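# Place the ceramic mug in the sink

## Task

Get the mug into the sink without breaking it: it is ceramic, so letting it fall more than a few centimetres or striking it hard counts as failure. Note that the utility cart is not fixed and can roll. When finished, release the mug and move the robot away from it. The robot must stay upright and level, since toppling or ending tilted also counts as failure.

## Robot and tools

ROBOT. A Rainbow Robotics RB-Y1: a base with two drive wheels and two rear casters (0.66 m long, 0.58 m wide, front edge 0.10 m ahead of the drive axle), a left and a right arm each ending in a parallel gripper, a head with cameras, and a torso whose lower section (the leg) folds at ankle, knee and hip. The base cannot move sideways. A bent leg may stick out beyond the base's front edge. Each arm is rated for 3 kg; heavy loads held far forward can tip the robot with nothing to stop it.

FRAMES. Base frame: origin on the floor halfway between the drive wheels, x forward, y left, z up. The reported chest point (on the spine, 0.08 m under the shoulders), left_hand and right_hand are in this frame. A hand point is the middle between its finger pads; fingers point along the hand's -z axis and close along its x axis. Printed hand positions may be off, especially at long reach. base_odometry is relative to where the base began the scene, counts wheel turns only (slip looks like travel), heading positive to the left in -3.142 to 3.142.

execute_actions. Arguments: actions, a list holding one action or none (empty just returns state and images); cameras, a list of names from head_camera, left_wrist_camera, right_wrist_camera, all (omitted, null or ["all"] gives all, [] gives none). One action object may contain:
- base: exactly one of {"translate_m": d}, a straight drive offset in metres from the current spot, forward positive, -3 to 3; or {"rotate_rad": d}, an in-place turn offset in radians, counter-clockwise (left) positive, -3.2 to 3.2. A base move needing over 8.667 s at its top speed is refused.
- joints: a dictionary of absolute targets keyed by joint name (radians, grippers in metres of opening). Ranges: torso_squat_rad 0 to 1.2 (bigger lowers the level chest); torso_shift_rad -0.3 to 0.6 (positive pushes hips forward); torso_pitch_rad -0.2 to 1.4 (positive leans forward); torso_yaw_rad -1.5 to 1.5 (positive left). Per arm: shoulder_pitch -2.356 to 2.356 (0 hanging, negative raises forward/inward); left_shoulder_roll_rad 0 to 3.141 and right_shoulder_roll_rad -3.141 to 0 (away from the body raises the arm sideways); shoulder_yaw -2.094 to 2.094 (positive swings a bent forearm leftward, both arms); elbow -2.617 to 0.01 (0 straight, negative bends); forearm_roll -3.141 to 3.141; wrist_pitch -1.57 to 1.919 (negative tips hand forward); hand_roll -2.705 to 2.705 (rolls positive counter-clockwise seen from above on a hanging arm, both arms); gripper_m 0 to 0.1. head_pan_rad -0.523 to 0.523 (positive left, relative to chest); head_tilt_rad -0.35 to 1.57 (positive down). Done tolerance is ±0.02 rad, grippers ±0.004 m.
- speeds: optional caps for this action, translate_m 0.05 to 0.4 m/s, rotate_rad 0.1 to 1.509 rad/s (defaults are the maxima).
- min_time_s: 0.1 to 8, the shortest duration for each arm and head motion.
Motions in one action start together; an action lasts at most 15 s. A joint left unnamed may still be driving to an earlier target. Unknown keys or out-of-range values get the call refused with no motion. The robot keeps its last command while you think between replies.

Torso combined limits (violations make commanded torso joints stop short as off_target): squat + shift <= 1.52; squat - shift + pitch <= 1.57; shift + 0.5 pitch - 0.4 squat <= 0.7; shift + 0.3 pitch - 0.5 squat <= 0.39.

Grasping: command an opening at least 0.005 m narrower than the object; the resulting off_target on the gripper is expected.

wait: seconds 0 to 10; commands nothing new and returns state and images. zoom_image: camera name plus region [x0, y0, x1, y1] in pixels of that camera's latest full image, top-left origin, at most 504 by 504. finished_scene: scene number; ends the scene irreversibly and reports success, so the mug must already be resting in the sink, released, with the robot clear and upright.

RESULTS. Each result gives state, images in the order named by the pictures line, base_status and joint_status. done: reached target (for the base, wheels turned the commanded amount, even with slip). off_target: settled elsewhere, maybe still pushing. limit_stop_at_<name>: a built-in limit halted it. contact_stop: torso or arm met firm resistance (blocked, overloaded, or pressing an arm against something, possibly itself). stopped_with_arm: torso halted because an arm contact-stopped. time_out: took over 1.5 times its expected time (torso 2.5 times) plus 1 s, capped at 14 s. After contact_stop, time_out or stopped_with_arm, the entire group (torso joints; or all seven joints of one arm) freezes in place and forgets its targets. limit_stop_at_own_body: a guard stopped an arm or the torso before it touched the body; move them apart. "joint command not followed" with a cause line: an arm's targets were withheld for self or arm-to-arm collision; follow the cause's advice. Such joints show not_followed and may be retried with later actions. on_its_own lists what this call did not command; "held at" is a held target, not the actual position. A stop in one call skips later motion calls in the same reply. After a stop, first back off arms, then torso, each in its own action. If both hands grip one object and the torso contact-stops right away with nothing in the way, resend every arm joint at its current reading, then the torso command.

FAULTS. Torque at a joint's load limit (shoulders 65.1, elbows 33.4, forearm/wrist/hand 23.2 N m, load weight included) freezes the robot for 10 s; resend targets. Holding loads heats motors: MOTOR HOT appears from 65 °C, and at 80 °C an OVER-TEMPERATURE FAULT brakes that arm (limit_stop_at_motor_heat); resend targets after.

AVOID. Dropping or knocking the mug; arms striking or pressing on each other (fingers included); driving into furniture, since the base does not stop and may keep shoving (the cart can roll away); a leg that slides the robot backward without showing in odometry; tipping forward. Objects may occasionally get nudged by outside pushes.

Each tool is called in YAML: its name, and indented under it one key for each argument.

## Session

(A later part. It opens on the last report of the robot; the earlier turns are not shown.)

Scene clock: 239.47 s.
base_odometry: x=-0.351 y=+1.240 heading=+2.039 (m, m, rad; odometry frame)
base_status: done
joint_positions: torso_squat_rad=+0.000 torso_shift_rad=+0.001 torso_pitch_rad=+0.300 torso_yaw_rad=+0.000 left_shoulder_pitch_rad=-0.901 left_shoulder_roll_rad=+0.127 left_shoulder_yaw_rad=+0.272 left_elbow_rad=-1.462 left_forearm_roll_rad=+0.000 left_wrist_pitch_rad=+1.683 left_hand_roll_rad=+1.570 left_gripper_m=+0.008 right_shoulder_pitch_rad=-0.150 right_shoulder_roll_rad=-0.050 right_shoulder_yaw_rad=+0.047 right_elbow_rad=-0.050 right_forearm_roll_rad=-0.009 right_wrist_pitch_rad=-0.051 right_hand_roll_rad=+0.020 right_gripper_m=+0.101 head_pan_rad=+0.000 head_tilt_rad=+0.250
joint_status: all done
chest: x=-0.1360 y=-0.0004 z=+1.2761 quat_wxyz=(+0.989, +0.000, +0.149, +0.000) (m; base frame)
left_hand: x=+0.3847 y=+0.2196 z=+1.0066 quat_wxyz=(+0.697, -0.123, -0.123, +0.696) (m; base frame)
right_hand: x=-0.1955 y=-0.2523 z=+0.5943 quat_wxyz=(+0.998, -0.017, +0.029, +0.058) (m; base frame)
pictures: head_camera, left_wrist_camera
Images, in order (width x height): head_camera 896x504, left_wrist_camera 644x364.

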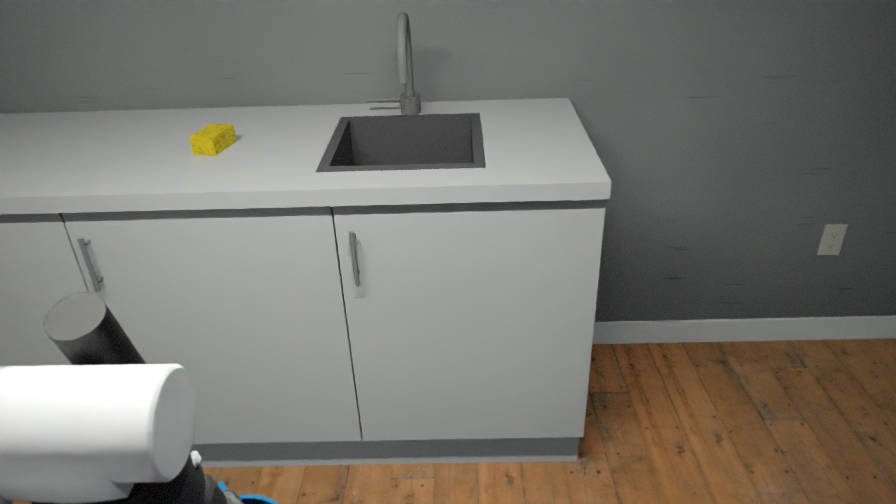

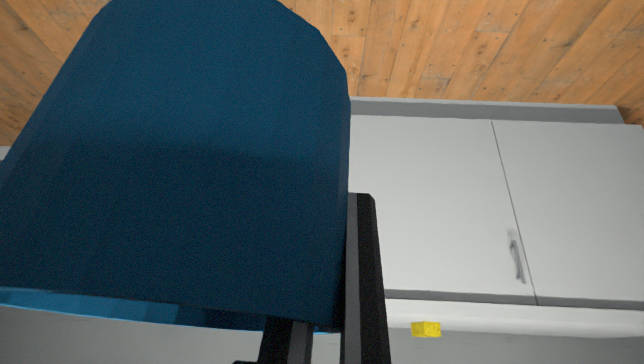

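execute_actions:
  actions:
    - {"base":{"translate_m":0.85},"joints":{"torso_shift_rad":0.2,"left_shoulder_pitch_rad":-0.944,"left_shoulder_roll_rad":0.139,"left_shoulder_yaw_rad":0.281,"left_elbow_rad":-1.512,"left_wrist_pitch_rad":1.776,"head_tilt_rad":0.5},"min_time_s":1.5}
  cameras: ["head_camera","left_wrist_camera"]

Scene clock: 258.17 s.
base_odometry: x=-0.734 y=+1.999 heading=+2.039 (m, m, rad; odometry frame)
base_status: done
joint_positions: torso_squat_rad=+0.000 torso_shift_rad=+0.200 torso_pitch_rad=+0.300 torso_yaw_rad=+0.000 left_shoulder_pitch_rad=-0.944 left_shoulder_roll_rad=+0.139 left_shoulder_yaw_rad=+0.281 left_elbow_rad=-1.512 left_forearm_roll_rad=+0.000 left_wrist_pitch_rad=+1.776 left_hand_roll_rad=+1.570 left_gripper_m=+0.008 right_shoulder_pitch_rad=-0.150 right_shoulder_roll_rad=-0.050 right_shoulder_yaw_rad=+0.047 right_elbow_rad=-0.050 right_forearm_roll_rad=-0.009 right_wrist_pitch_rad=-0.051 right_hand_roll_rad=+0.020 right_gripper_m=+0.101 head_pan_rad=+0.000 head_tilt_rad=+0.500
joint_status: all done
chest: x=+0.0026 y=-0.0004 z=+1.2621 quat_wxyz=(+0.989, +0.000, +0.150, +0.000) (m; base frame)
left_hand: x=+0.5235 y=+0.2197 z=+1.0227 quat_wxyz=(+0.697, -0.123, -0.123, +0.696) (m; base frame)
right_hand: x=-0.0571 y=-0.2523 z=+0.5803 quat_wxyz=(+0.998, -0.017, +0.029, +0.058) (m; base frame)
pictures: head_camera, left_wrist_camera
Images, in order (width x height): head_camera 896x504, left_wrist_camera 644x364.

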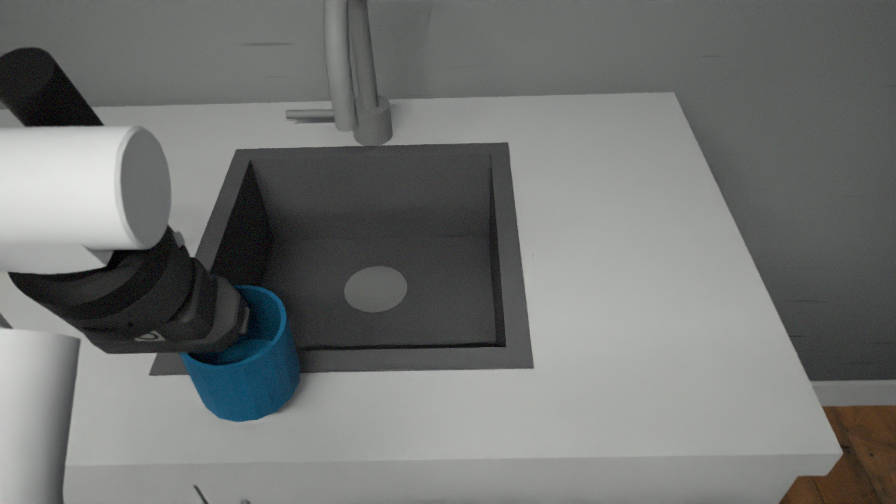

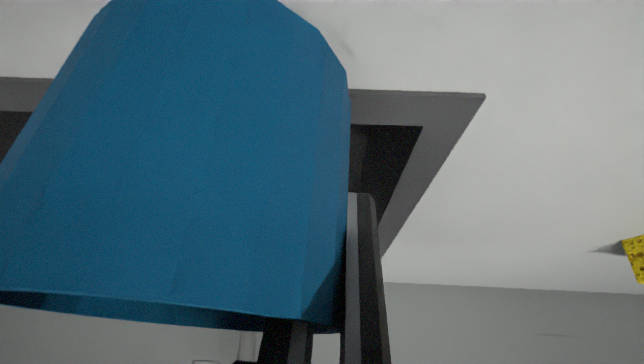

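execute_actions:
  actions:
    - {"base":{"translate_m":0.17},"joints":{"torso_yaw_rad":-0.035,"head_tilt_rad":0.65},"speeds":{"translate_m":0.2}}
  cameras: ["head_camera","left_wrist_camera"]

Scene clock: 277.40 s.
base_odometry: x=-0.811 y=+2.150 heading=+2.038 (m, m, rad; odometry frame)
base_status: done
joint_positions: torso_squat_rad=+0.000 torso_shift_rad=+0.200 torso_pitch_rad=+0.300 torso_yaw_rad=-0.035 left_shoulder_pitch_rad=-0.944 left_shoulder_roll_rad=+0.139 left_shoulder_yaw_rad=+0.281 left_elbow_rad=-1.512 left_forearm_roll_rad=+0.000 left_wrist_pitch_rad=+1.776 left_hand_roll_rad=+1.570 left_gripper_m=+0.008 right_shoulder_pitch_rad=-0.150 right_shoulder_roll_rad=-0.050 right_shoulder_yaw_rad=+0.047 right_elbow_rad=-0.050 right_forearm_roll_rad=-0.009 right_wrist_pitch_rad=-0.051 right_hand_roll_rad=+0.020 right_gripper_m=+0.101 head_pan_rad=+0.000 head_tilt_rad=+0.650
joint_status: all done
chest: x=+0.0026 y=-0.0004 z=+1.2621 quat_wxyz=(+0.989, -0.003, +0.149, -0.017) (m; base frame)
left_hand: x=+0.5305 y=+0.1998 z=+1.0206 quat_wxyz=(+0.707, -0.129, -0.117, +0.685) (m; base frame)
right_hand: x=-0.0656 y=-0.2572 z=+0.5830 quat_wxyz=(+0.999, -0.021, +0.030, +0.041) (m; base frame)
pictures: head_camera, left_wrist_camera
Images, in order (width x height): head_camera 896x504, left_wrist_camera 644x364.

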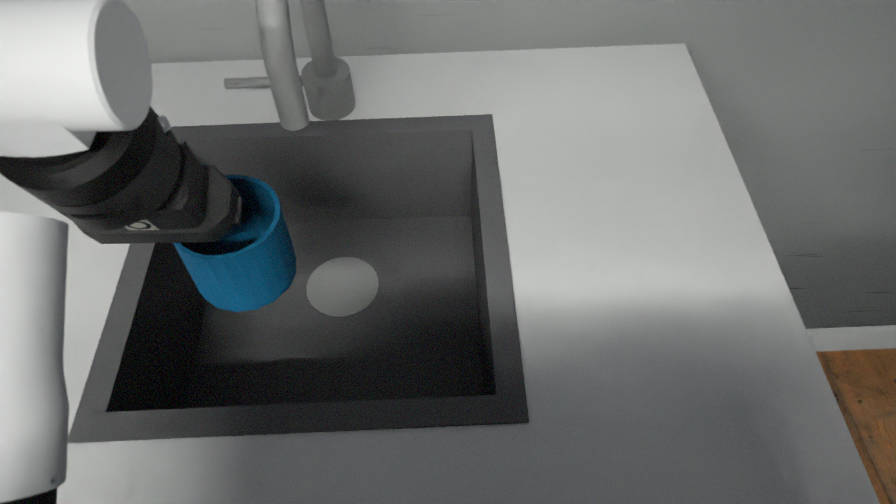

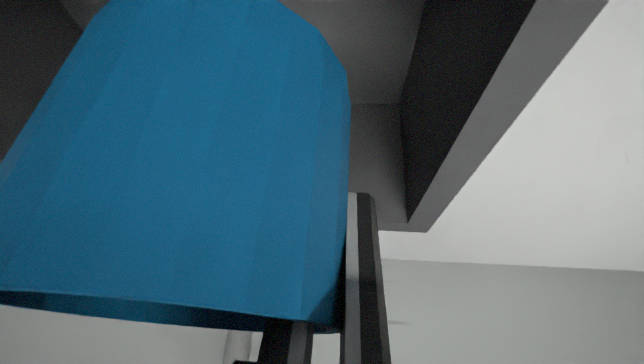

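execute_actions:
  actions:
    - {"base":{"translate_m":0.045},"joints":{"left_shoulder_pitch_rad":-0.867,"left_shoulder_roll_rad":0.118,"left_shoulder_yaw_rad":0.264,"left_elbow_rad":-1.394,"left_wrist_pitch_rad":1.58},"speeds":{"translate_m":0.05},"min_time_s":0.8}
  cameras: ["head_camera","left_wrist_camera"]

Scene clock: 298.90 s.
base_odometry: x=-0.831 y=+2.191 heading=+2.038 (m, m, rad; odometry frame)
base_status: done
joint_positions: torso_squat_rad=+0.000 torso_shift_rad=+0.200 torso_pitch_rad=+0.300 torso_yaw_rad=-0.035 left_shoulder_pitch_rad=-0.867 left_shoulder_roll_rad=+0.118 left_shoulder_yaw_rad=+0.264 left_elbow_rad=-1.394 left_forearm_roll_rad=+0.000 left_wrist_pitch_rad=+1.580 left_hand_roll_rad=+1.570 left_gripper_m=+0.008 right_shoulder_pitch_rad=-0.150 right_shoulder_roll_rad=-0.050 right_shoulder_yaw_rad=+0.047 right_elbow_rad=-0.050 right_forearm_roll_rad=-0.009 right_wrist_pitch_rad=-0.051 right_hand_roll_rad=+0.020 right_gripper_m=+0.101 head_pan_rad=+0.000 head_tilt_rad=+0.650
joint_status: all done
chest: x=+0.0026 y=-0.0004 z=+1.2621 quat_wxyz=(+0.989, -0.003, +0.149, -0.017) (m; base frame)
left_hand: x=+0.5305 y=+0.1994 z=+0.9595 quat_wxyz=(+0.707, -0.129, -0.118, +0.685) (m; base frame)
right_hand: x=-0.0656 y=-0.2572 z=+0.5830 quat_wxyz=(+0.999, -0.021, +0.030, +0.041) (m; base frame)
pictures: head_camera, left_wrist_camera
Images, in order (width x height): head_camera 896x504, left_wrist_camera 644x364.

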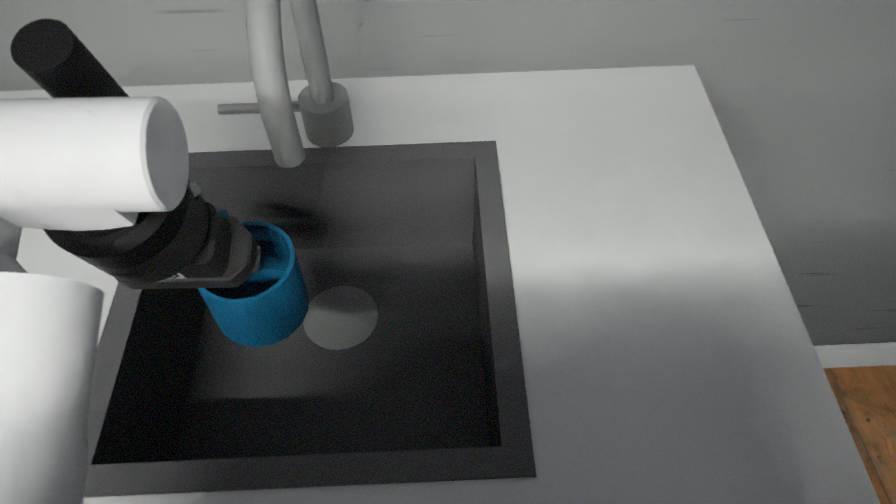

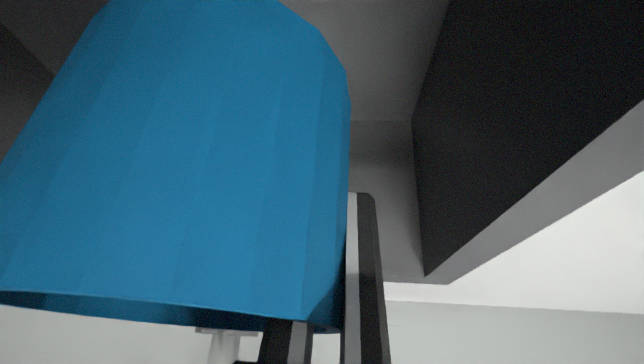

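execute_actions:
  actions:
    - {"joints":{"left_shoulder_pitch_rad":-0.836,"left_shoulder_roll_rad":0.11,"left_shoulder_yaw_rad":0.257,"left_elbow_rad":-1.122,"left_wrist_pitch_rad":1.277},"min_time_s":1.2}
  cameras: ["head_camera","left_wrist_camera"]

Scene clock: 308.87 s.
base_odometry: x=-0.831 y=+2.191 heading=+2.038 (m, m, rad; odometry frame)
base_status: not commanded
joint_positions: torso_squat_rad=+0.000 torso_shift_rad=+0.200 torso_pitch_rad=+0.300 torso_yaw_rad=-0.035 left_shoulder_pitch_rad=-0.836 left_shoulder_roll_rad=+0.110 left_shoulder_yaw_rad=+0.257 left_elbow_rad=-1.122 left_forearm_roll_rad=+0.000 left_wrist_pitch_rad=+1.277 left_hand_roll_rad=+1.570 left_gripper_m=+0.008 right_shoulder_pitch_rad=-0.150 right_shoulder_roll_rad=-0.050 right_shoulder_yaw_rad=+0.047 right_elbow_rad=-0.050 right_forearm_roll_rad=-0.009 right_wrist_pitch_rad=-0.051 right_hand_roll_rad=+0.020 right_gripper_m=+0.101 head_pan_rad=+0.000 head_tilt_rad=+0.650
joint_status: all done
chest: x=+0.0026 y=-0.0004 z=+1.2621 quat_wxyz=(+0.989, -0.003, +0.149, -0.017) (m; base frame)
left_hand: x=+0.5303 y=+0.1986 z=+0.8768 quat_wxyz=(+0.707, -0.129, -0.118, +0.685) (m; base frame)
right_hand: x=-0.0656 y=-0.2572 z=+0.5830 quat_wxyz=(+0.999, -0.021, +0.030, +0.041) (m; base frame)
pictures: head_camera, left_wrist_camera
Images, in order (width x height): head_camera 896x504, left_wrist_camera 644x364.

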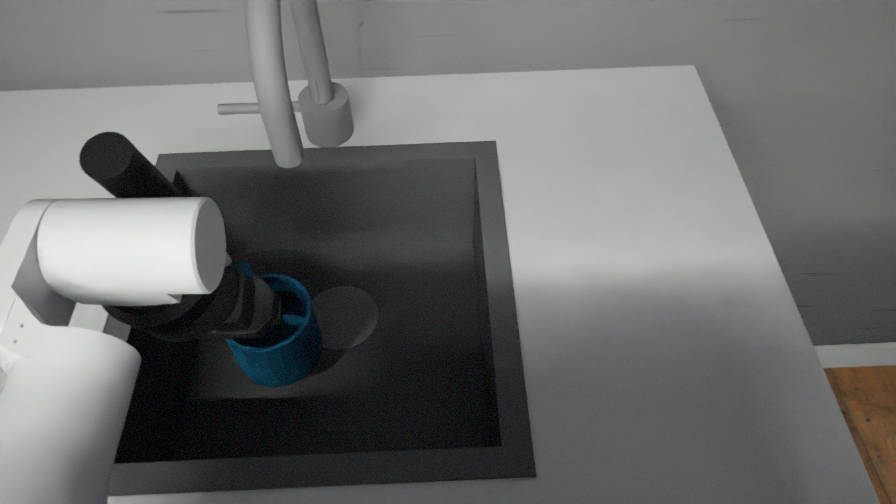

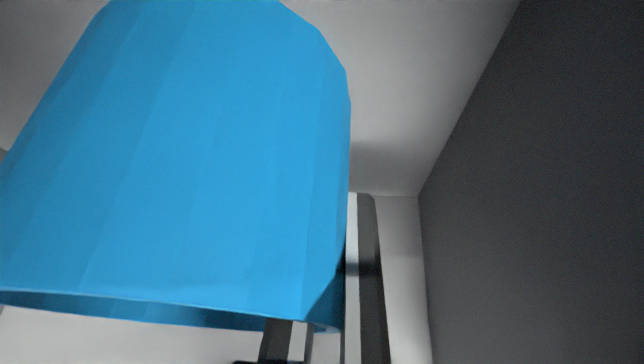

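execute_actions:
  actions:
    - {"joints":{"torso_squat_rad":0.23}}
  cameras: ["head_camera","left_wrist_camera"]

Scene clock: 315.10 s.
base_odometry: x=-0.831 y=+2.191 heading=+2.038 (m, m, rad; odometry frame)
base_status: not commanded
joint_positions: torso_squat_rad=+0.230 torso_shift_rad=+0.200 torso_pitch_rad=+0.300 torso_yaw_rad=-0.035 left_shoulder_pitch_rad=-0.836 left_shoulder_roll_rad=+0.110 left_shoulder_yaw_rad=+0.257 left_elbow_rad=-1.122 left_forearm_roll_rad=+0.000 left_wrist_pitch_rad=+1.277 left_hand_roll_rad=+1.570 left_gripper_m=+0.008 right_shoulder_pitch_rad=-0.150 right_shoulder_roll_rad=-0.050 right_shoulder_yaw_rad=+0.047 right_elbow_rad=-0.050 right_forearm_roll_rad=-0.009 right_wrist_pitch_rad=-0.051 right_hand_roll_rad=+0.020 right_gripper_m=+0.101 head_pan_rad=+0.000 head_tilt_rad=+0.650
joint_status: all done
chest: x=-0.0012 y=-0.0004 z=+1.2441 quat_wxyz=(+0.989, -0.003, +0.149, -0.017) (m; base frame)
left_hand: x=+0.5266 y=+0.1986 z=+0.8589 quat_wxyz=(+0.707, -0.129, -0.118, +0.685) (m; base frame)
right_hand: x=-0.0692 y=-0.2572 z=+0.5649 quat_wxyz=(+0.999, -0.021, +0.029, +0.041) (m; base frame)
pictures: head_camera, left_wrist_camera
Images, in order (width x height): head_camera 896x504, left_wrist_camera 644x364.

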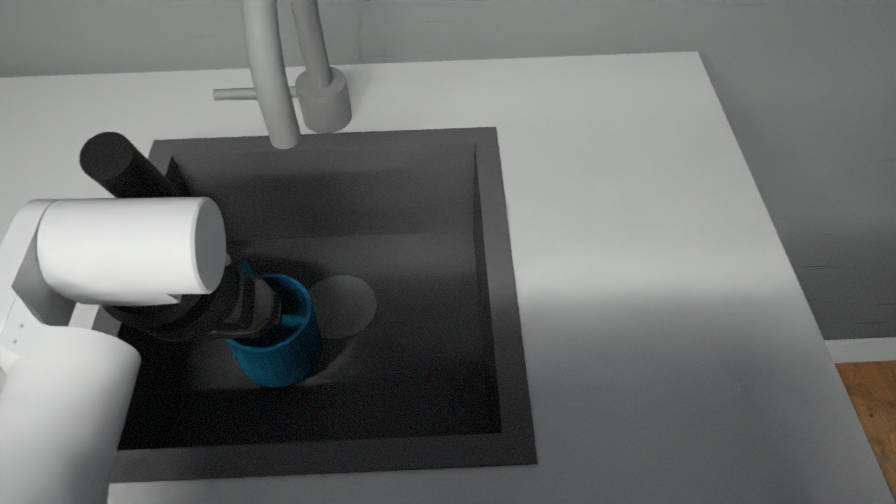

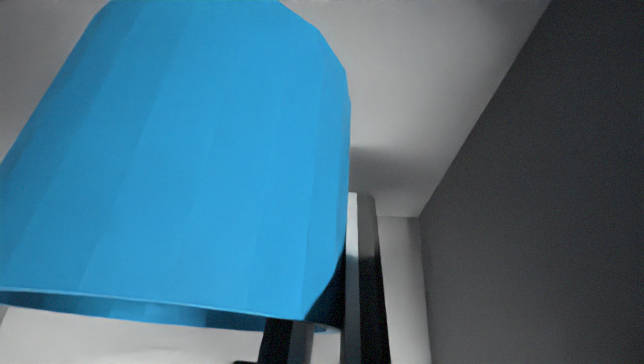

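execute_actions:
  actions:
    - {"joints":{"torso_squat_rad":0.275}}
  cameras: ["left_wrist_camera"]

Scene clock: 320.60 s.
base_odometry: x=-0.831 y=+2.191 heading=+2.038 (m, m, rad; odometry frame)
base_status: not commanded
joint_positions: torso_squat_rad=+0.275 torso_shift_rad=+0.200 torso_pitch_rad=+0.300 torso_yaw_rad=-0.035 left_shoulder_pitch_rad=-0.836 left_shoulder_roll_rad=+0.110 left_shoulder_yaw_rad=+0.257 left_elbow_rad=-1.122 left_forearm_roll_rad=+0.000 left_wrist_pitch_rad=+1.277 left_hand_roll_rad=+1.570 left_gripper_m=+0.008 right_shoulder_pitch_rad=-0.150 right_shoulder_roll_rad=-0.050 right_shoulder_yaw_rad=+0.047 right_elbow_rad=-0.050 right_forearm_roll_rad=-0.009 right_wrist_pitch_rad=-0.051 right_hand_roll_rad=+0.020 right_gripper_m=+0.101 head_pan_rad=+0.000 head_tilt_rad=+0.650
joint_status: all done
chest: x=-0.0028 y=-0.0004 z=+1.2364 quat_wxyz=(+0.989, -0.003, +0.149, -0.017) (m; base frame)
left_hand: x=+0.5251 y=+0.1986 z=+0.8512 quat_wxyz=(+0.707, -0.129, -0.118, +0.685) (m; base frame)
right_hand: x=-0.0708 y=-0.2572 z=+0.5572 quat_wxyz=(+0.999, -0.021, +0.029, +0.041) (m; base frame)
pictures: left_wrist_camera
Images, in order (width x height): left_wrist_camera 644x364.

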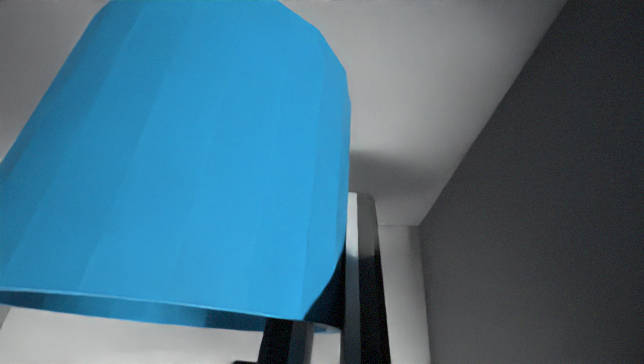

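execute_actions:
  actions:
    - {"joints":{"torso_squat_rad":0.315}}
  cameras: ["left_wrist_camera"]

Scene clock: 325.77 s.
base_odometry: x=-0.831 y=+2.191 heading=+2.038 (m, m, rad; odometry frame)
base_status: not commanded
joint_positions: torso_squat_rad=+0.315 torso_shift_rad=+0.200 torso_pitch_rad=+0.300 torso_yaw_rad=-0.035 left_shoulder_pitch_rad=-0.836 left_shoulder_roll_rad=+0.110 left_shoulder_yaw_rad=+0.257 left_elbow_rad=-1.122 left_forearm_roll_rad=+0.000 left_wrist_pitch_rad=+1.277 left_hand_roll_rad=+1.570 left_gripper_m=+0.008 right_shoulder_pitch_rad=-0.150 right_shoulder_roll_rad=-0.050 right_shoulder_yaw_rad=+0.047 right_elbow_rad=-0.050 right_forearm_roll_rad=-0.009 right_wrist_pitch_rad=-0.051 right_hand_roll_rad=+0.020 right_gripper_m=+0.101 head_pan_rad=+0.000 head_tilt_rad=+0.650
joint_status: all done
chest: x=-0.0044 y=-0.0004 z=+1.2284 quat_wxyz=(+0.989, -0.003, +0.149, -0.017) (m; base frame)
left_hand: x=+0.5234 y=+0.1986 z=+0.8432 quat_wxyz=(+0.707, -0.129, -0.118, +0.685) (m; base frame)
right_hand: x=-0.0724 y=-0.2572 z=+0.5492 quat_wxyz=(+0.999, -0.021, +0.029, +0.041) (m; base frame)
pictures: left_wrist_camera
Images, in order (width x height): left_wrist_camera 644x364.

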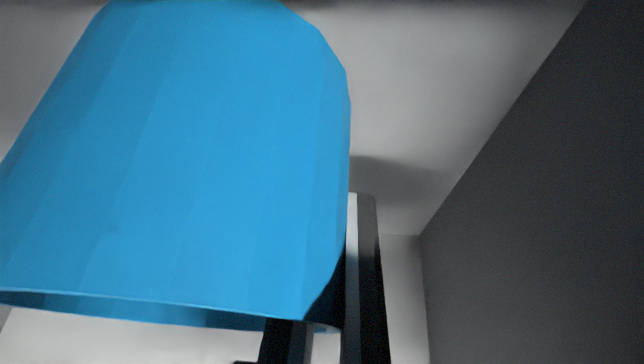

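execute_actions:
  actions:
    - {"joints":{"torso_squat_rad":0.345}}
  cameras: ["left_wrist_camera","head_camera"]

Scene clock: 334.37 s.
base_odometry: x=-0.831 y=+2.191 heading=+2.038 (m, m, rad; odometry frame)
base_status: not commanded
joint_positions: torso_squat_rad=+0.345 torso_shift_rad=+0.200 torso_pitch_rad=+0.300 torso_yaw_rad=-0.035 left_shoulder_pitch_rad=-0.836 left_shoulder_roll_rad=+0.110 left_shoulder_yaw_rad=+0.257 left_elbow_rad=-1.122 left_forearm_roll_rad=+0.000 left_wrist_pitch_rad=+1.277 left_hand_roll_rad=+1.570 left_gripper_m=+0.008 right_shoulder_pitch_rad=-0.150 right_shoulder_roll_rad=-0.050 right_shoulder_yaw_rad=+0.047 right_elbow_rad=-0.050 right_forearm_roll_rad=-0.009 right_wrist_pitch_rad=-0.051 right_hand_roll_rad=+0.020 right_gripper_m=+0.101 head_pan_rad=+0.000 head_tilt_rad=+0.650
joint_status: all done
chest: x=-0.0059 y=-0.0004 z=+1.2218 quat_wxyz=(+0.989, -0.003, +0.149, -0.017) (m; base frame)
left_hand: x=+0.5222 y=+0.1986 z=+0.8368 quat_wxyz=(+0.707, -0.129, -0.118, +0.685) (m; base frame)
right_hand: x=-0.0737 y=-0.2572 z=+0.5426 quat_wxyz=(+0.999, -0.021, +0.029, +0.041) (m; base frame)
pictures: head_camera, left_wrist_camera
Images, in order (width x height): head_camera 896x504, left_wrist_camera 644x364.

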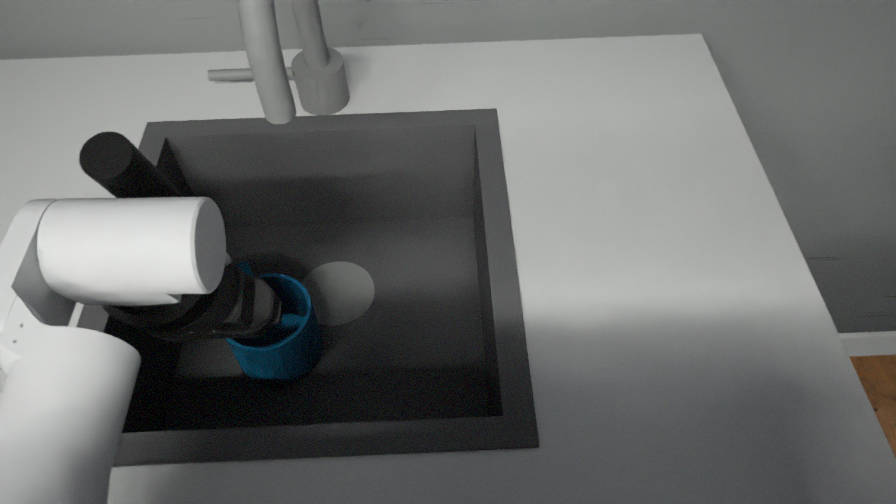

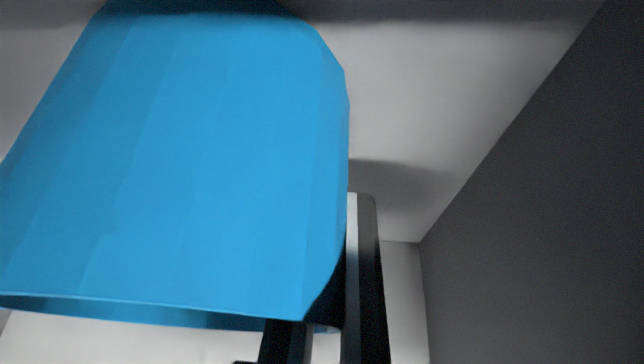

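The mug has shifted slightly, so it is touching the bottom. Releasing.

execute_actions:
  actions:
    - {"joints":{"left_gripper_m":0.045}}
  cameras: ["left_wrist_camera"]

execute_actions:
  actions:
    - {"joints":{"torso_squat_rad":0.0,"left_shoulder_pitch_rad":-0.867,"left_shoulder_roll_rad":0.118,"left_shoulder_yaw_rad":0.264,"left_elbow_rad":-1.394,"left_wrist_pitch_rad":1.58},"min_time_s":1.1}
  cameras: ["left_wrist_camera","head_camera"]

Scene clock: 340.13 s.
base_odometry: x=-0.831 y=+2.191 heading=+2.038 (m, m, rad; odometry frame)
base_status: not commanded
joint_positions: torso_squat_rad=+0.345 torso_shift_rad=+0.200 torso_pitch_rad=+0.300 torso_yaw_rad=-0.035 left_shoulder_pitch_rad=-0.836 left_shoulder_roll_rad=+0.110 left_shoulder_yaw_rad=+0.257 left_elbow_rad=-1.122 left_forearm_roll_rad=+0.000 left_wrist_pitch_rad=+1.277 left_hand_roll_rad=+1.570 left_gripper_m=+0.045 right_shoulder_pitch_rad=-0.150 right_shoulder_roll_rad=-0.050 right_shoulder_yaw_rad=+0.047 right_elbow_rad=-0.050 right_forearm_roll_rad=-0.009 right_wrist_pitch_rad=-0.051 right_hand_roll_rad=+0.020 right_gripper_m=+0.101 head_pan_rad=+0.000 head_tilt_rad=+0.650
joint_status: all done
chest: x=-0.0059 y=-0.0004 z=+1.2218 quat_wxyz=(+0.989, -0.003, +0.149, -0.017) (m; base frame)
left_hand: x=+0.5221 y=+0.1986 z=+0.8368 quat_wxyz=(+0.707, -0.129, -0.118, +0.685) (m; base frame)
right_hand: x=-0.0737 y=-0.2572 z=+0.5426 quat_wxyz=(+0.999, -0.021, +0.029, +0.041) (m; base frame)
pictures: left_wrist_camera
Images, in order (width x height): left_wrist_camera 644x364.

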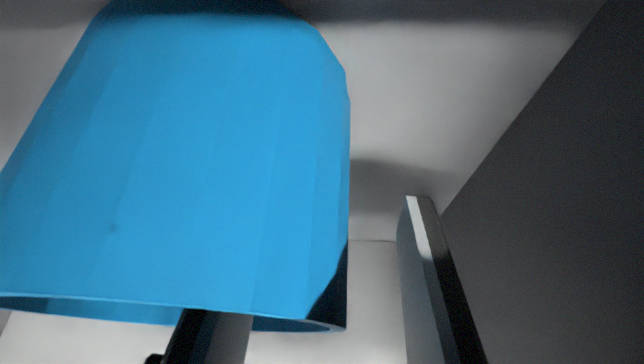

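Scene clock: 342.13 s.
base_odometry: x=-0.831 y=+2.191 heading=+2.038 (m, m, rad; odometry frame)
base_status: not commanded
joint_positions: torso_squat_rad=+0.000 torso_shift_rad=+0.200 torso_pitch_rad=+0.300 torso_yaw_rad=-0.035 left_shoulder_pitch_rad=-0.867 left_shoulder_roll_rad=+0.118 left_shoulder_yaw_rad=+0.264 left_elbow_rad=-1.394 left_forearm_roll_rad=+0.000 left_wrist_pitch_rad=+1.580 left_hand_roll_rad=+1.570 left_gripper_m=+0.045 right_shoulder_pitch_rad=-0.150 right_shoulder_roll_rad=-0.050 right_shoulder_yaw_rad=+0.047 right_elbow_rad=-0.050 right_forearm_roll_rad=-0.009 right_wrist_pitch_rad=-0.051 right_hand_roll_rad=+0.020 right_gripper_m=+0.101 head_pan_rad=+0.000 head_tilt_rad=+0.650
joint_status: all done
chest: x=+0.0026 y=-0.0004 z=+1.2621 quat_wxyz=(+0.989, -0.003, +0.149, -0.017) (m; base frame)
left_hand: x=+0.5305 y=+0.1990 z=+0.9594 quat_wxyz=(+0.707, -0.129, -0.118, +0.685) (m; base frame)
right_hand: x=-0.0656 y=-0.2572 z=+0.5830 quat_wxyz=(+0.999, -0.021, +0.030, +0.041) (m; base frame)
pictures: head_camera, left_wrist_camera
Images, in order (width x height): head_camera 896x504, left_wrist_camera 644x364.

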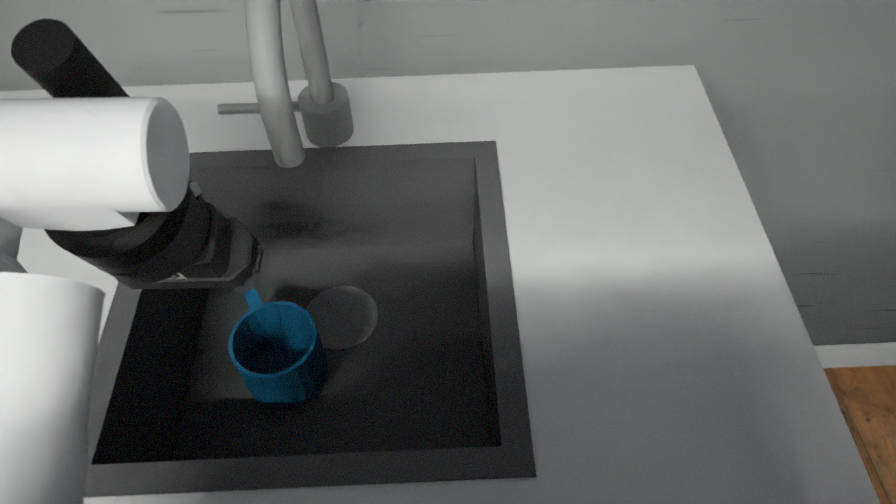

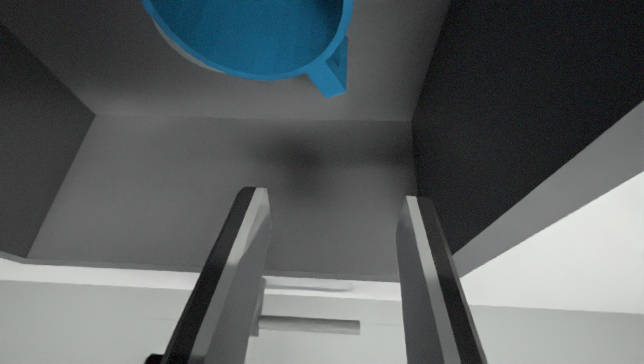

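execute_actions:
  actions:
    - {"base":{"translate_m":-0.6},"joints":{"torso_pitch_rad":0.1,"torso_shift_rad":0.0,"torso_yaw_rad":0,"left_shoulder_pitch_rad":-0.944,"left_shoulder_roll_rad":0.139,"left_shoulder_yaw_rad":0.281,"left_elbow_rad":-1.512,"left_wrist_pitch_rad":1.776,"right_shoulder_pitch_rad":-0.05,"head_tilt_rad":0.5}}
  cameras: ["head_camera"]

Scene clock: 350.67 s.
base_odometry: x=-0.561 y=+1.655 heading=+2.036 (m, m, rad; odometry frame)
base_status: done
joint_positions: torso_squat_rad=+0.000 torso_shift_rad=+0.000 torso_pitch_rad=+0.100 torso_yaw_rad=+0.000 left_shoulder_pitch_rad=-0.944 left_shoulder_roll_rad=+0.139 left_shoulder_yaw_rad=+0.281 left_elbow_rad=-1.512 left_forearm_roll_rad=+0.000 left_wrist_pitch_rad=+1.776 left_hand_roll_rad=+1.570 left_gripper_m=+0.045 right_shoulder_pitch_rad=-0.050 right_shoulder_roll_rad=-0.050 right_shoulder_yaw_rad=+0.047 right_elbow_rad=-0.050 right_forearm_roll_rad=-0.009 right_wrist_pitch_rad=-0.051 right_hand_roll_rad=+0.020 right_gripper_m=+0.101 head_pan_rad=+0.000 head_tilt_rad=+0.500
joint_status: all done
chest: x=-0.1972 y=-0.0005 z=+1.2884 quat_wxyz=(+0.999, +0.000, +0.050, +0.000) (m; base frame)
left_hand: x=+0.3611 y=+0.2196 z=+1.1578 quat_wxyz=(+0.681, -0.192, -0.192, +0.680) (m; base frame)
right_hand: x=-0.1929 y=-0.2560 z=+0.6054 quat_wxyz=(+0.999, -0.023, -0.024, +0.040) (m; base frame)
pictures: head_camera
Images, in order (width x height): head_camera 896x504.

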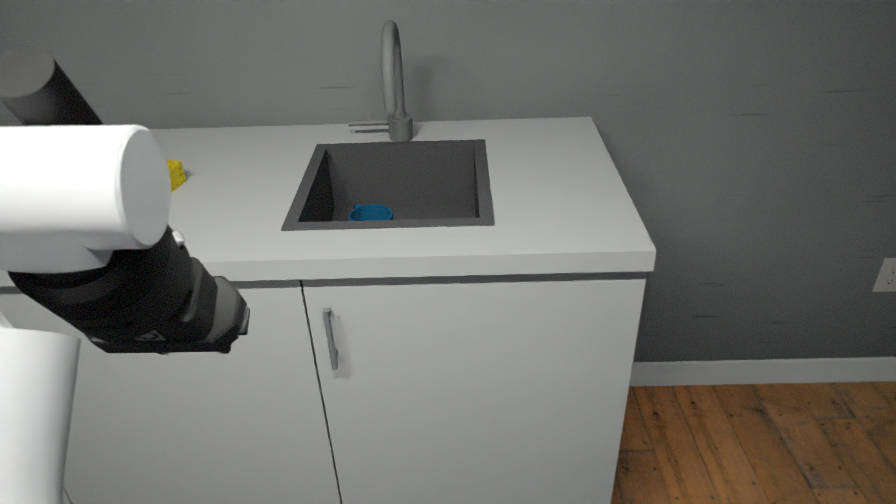

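finished_scene:
  scene: 1

The scene is finished: the task was done.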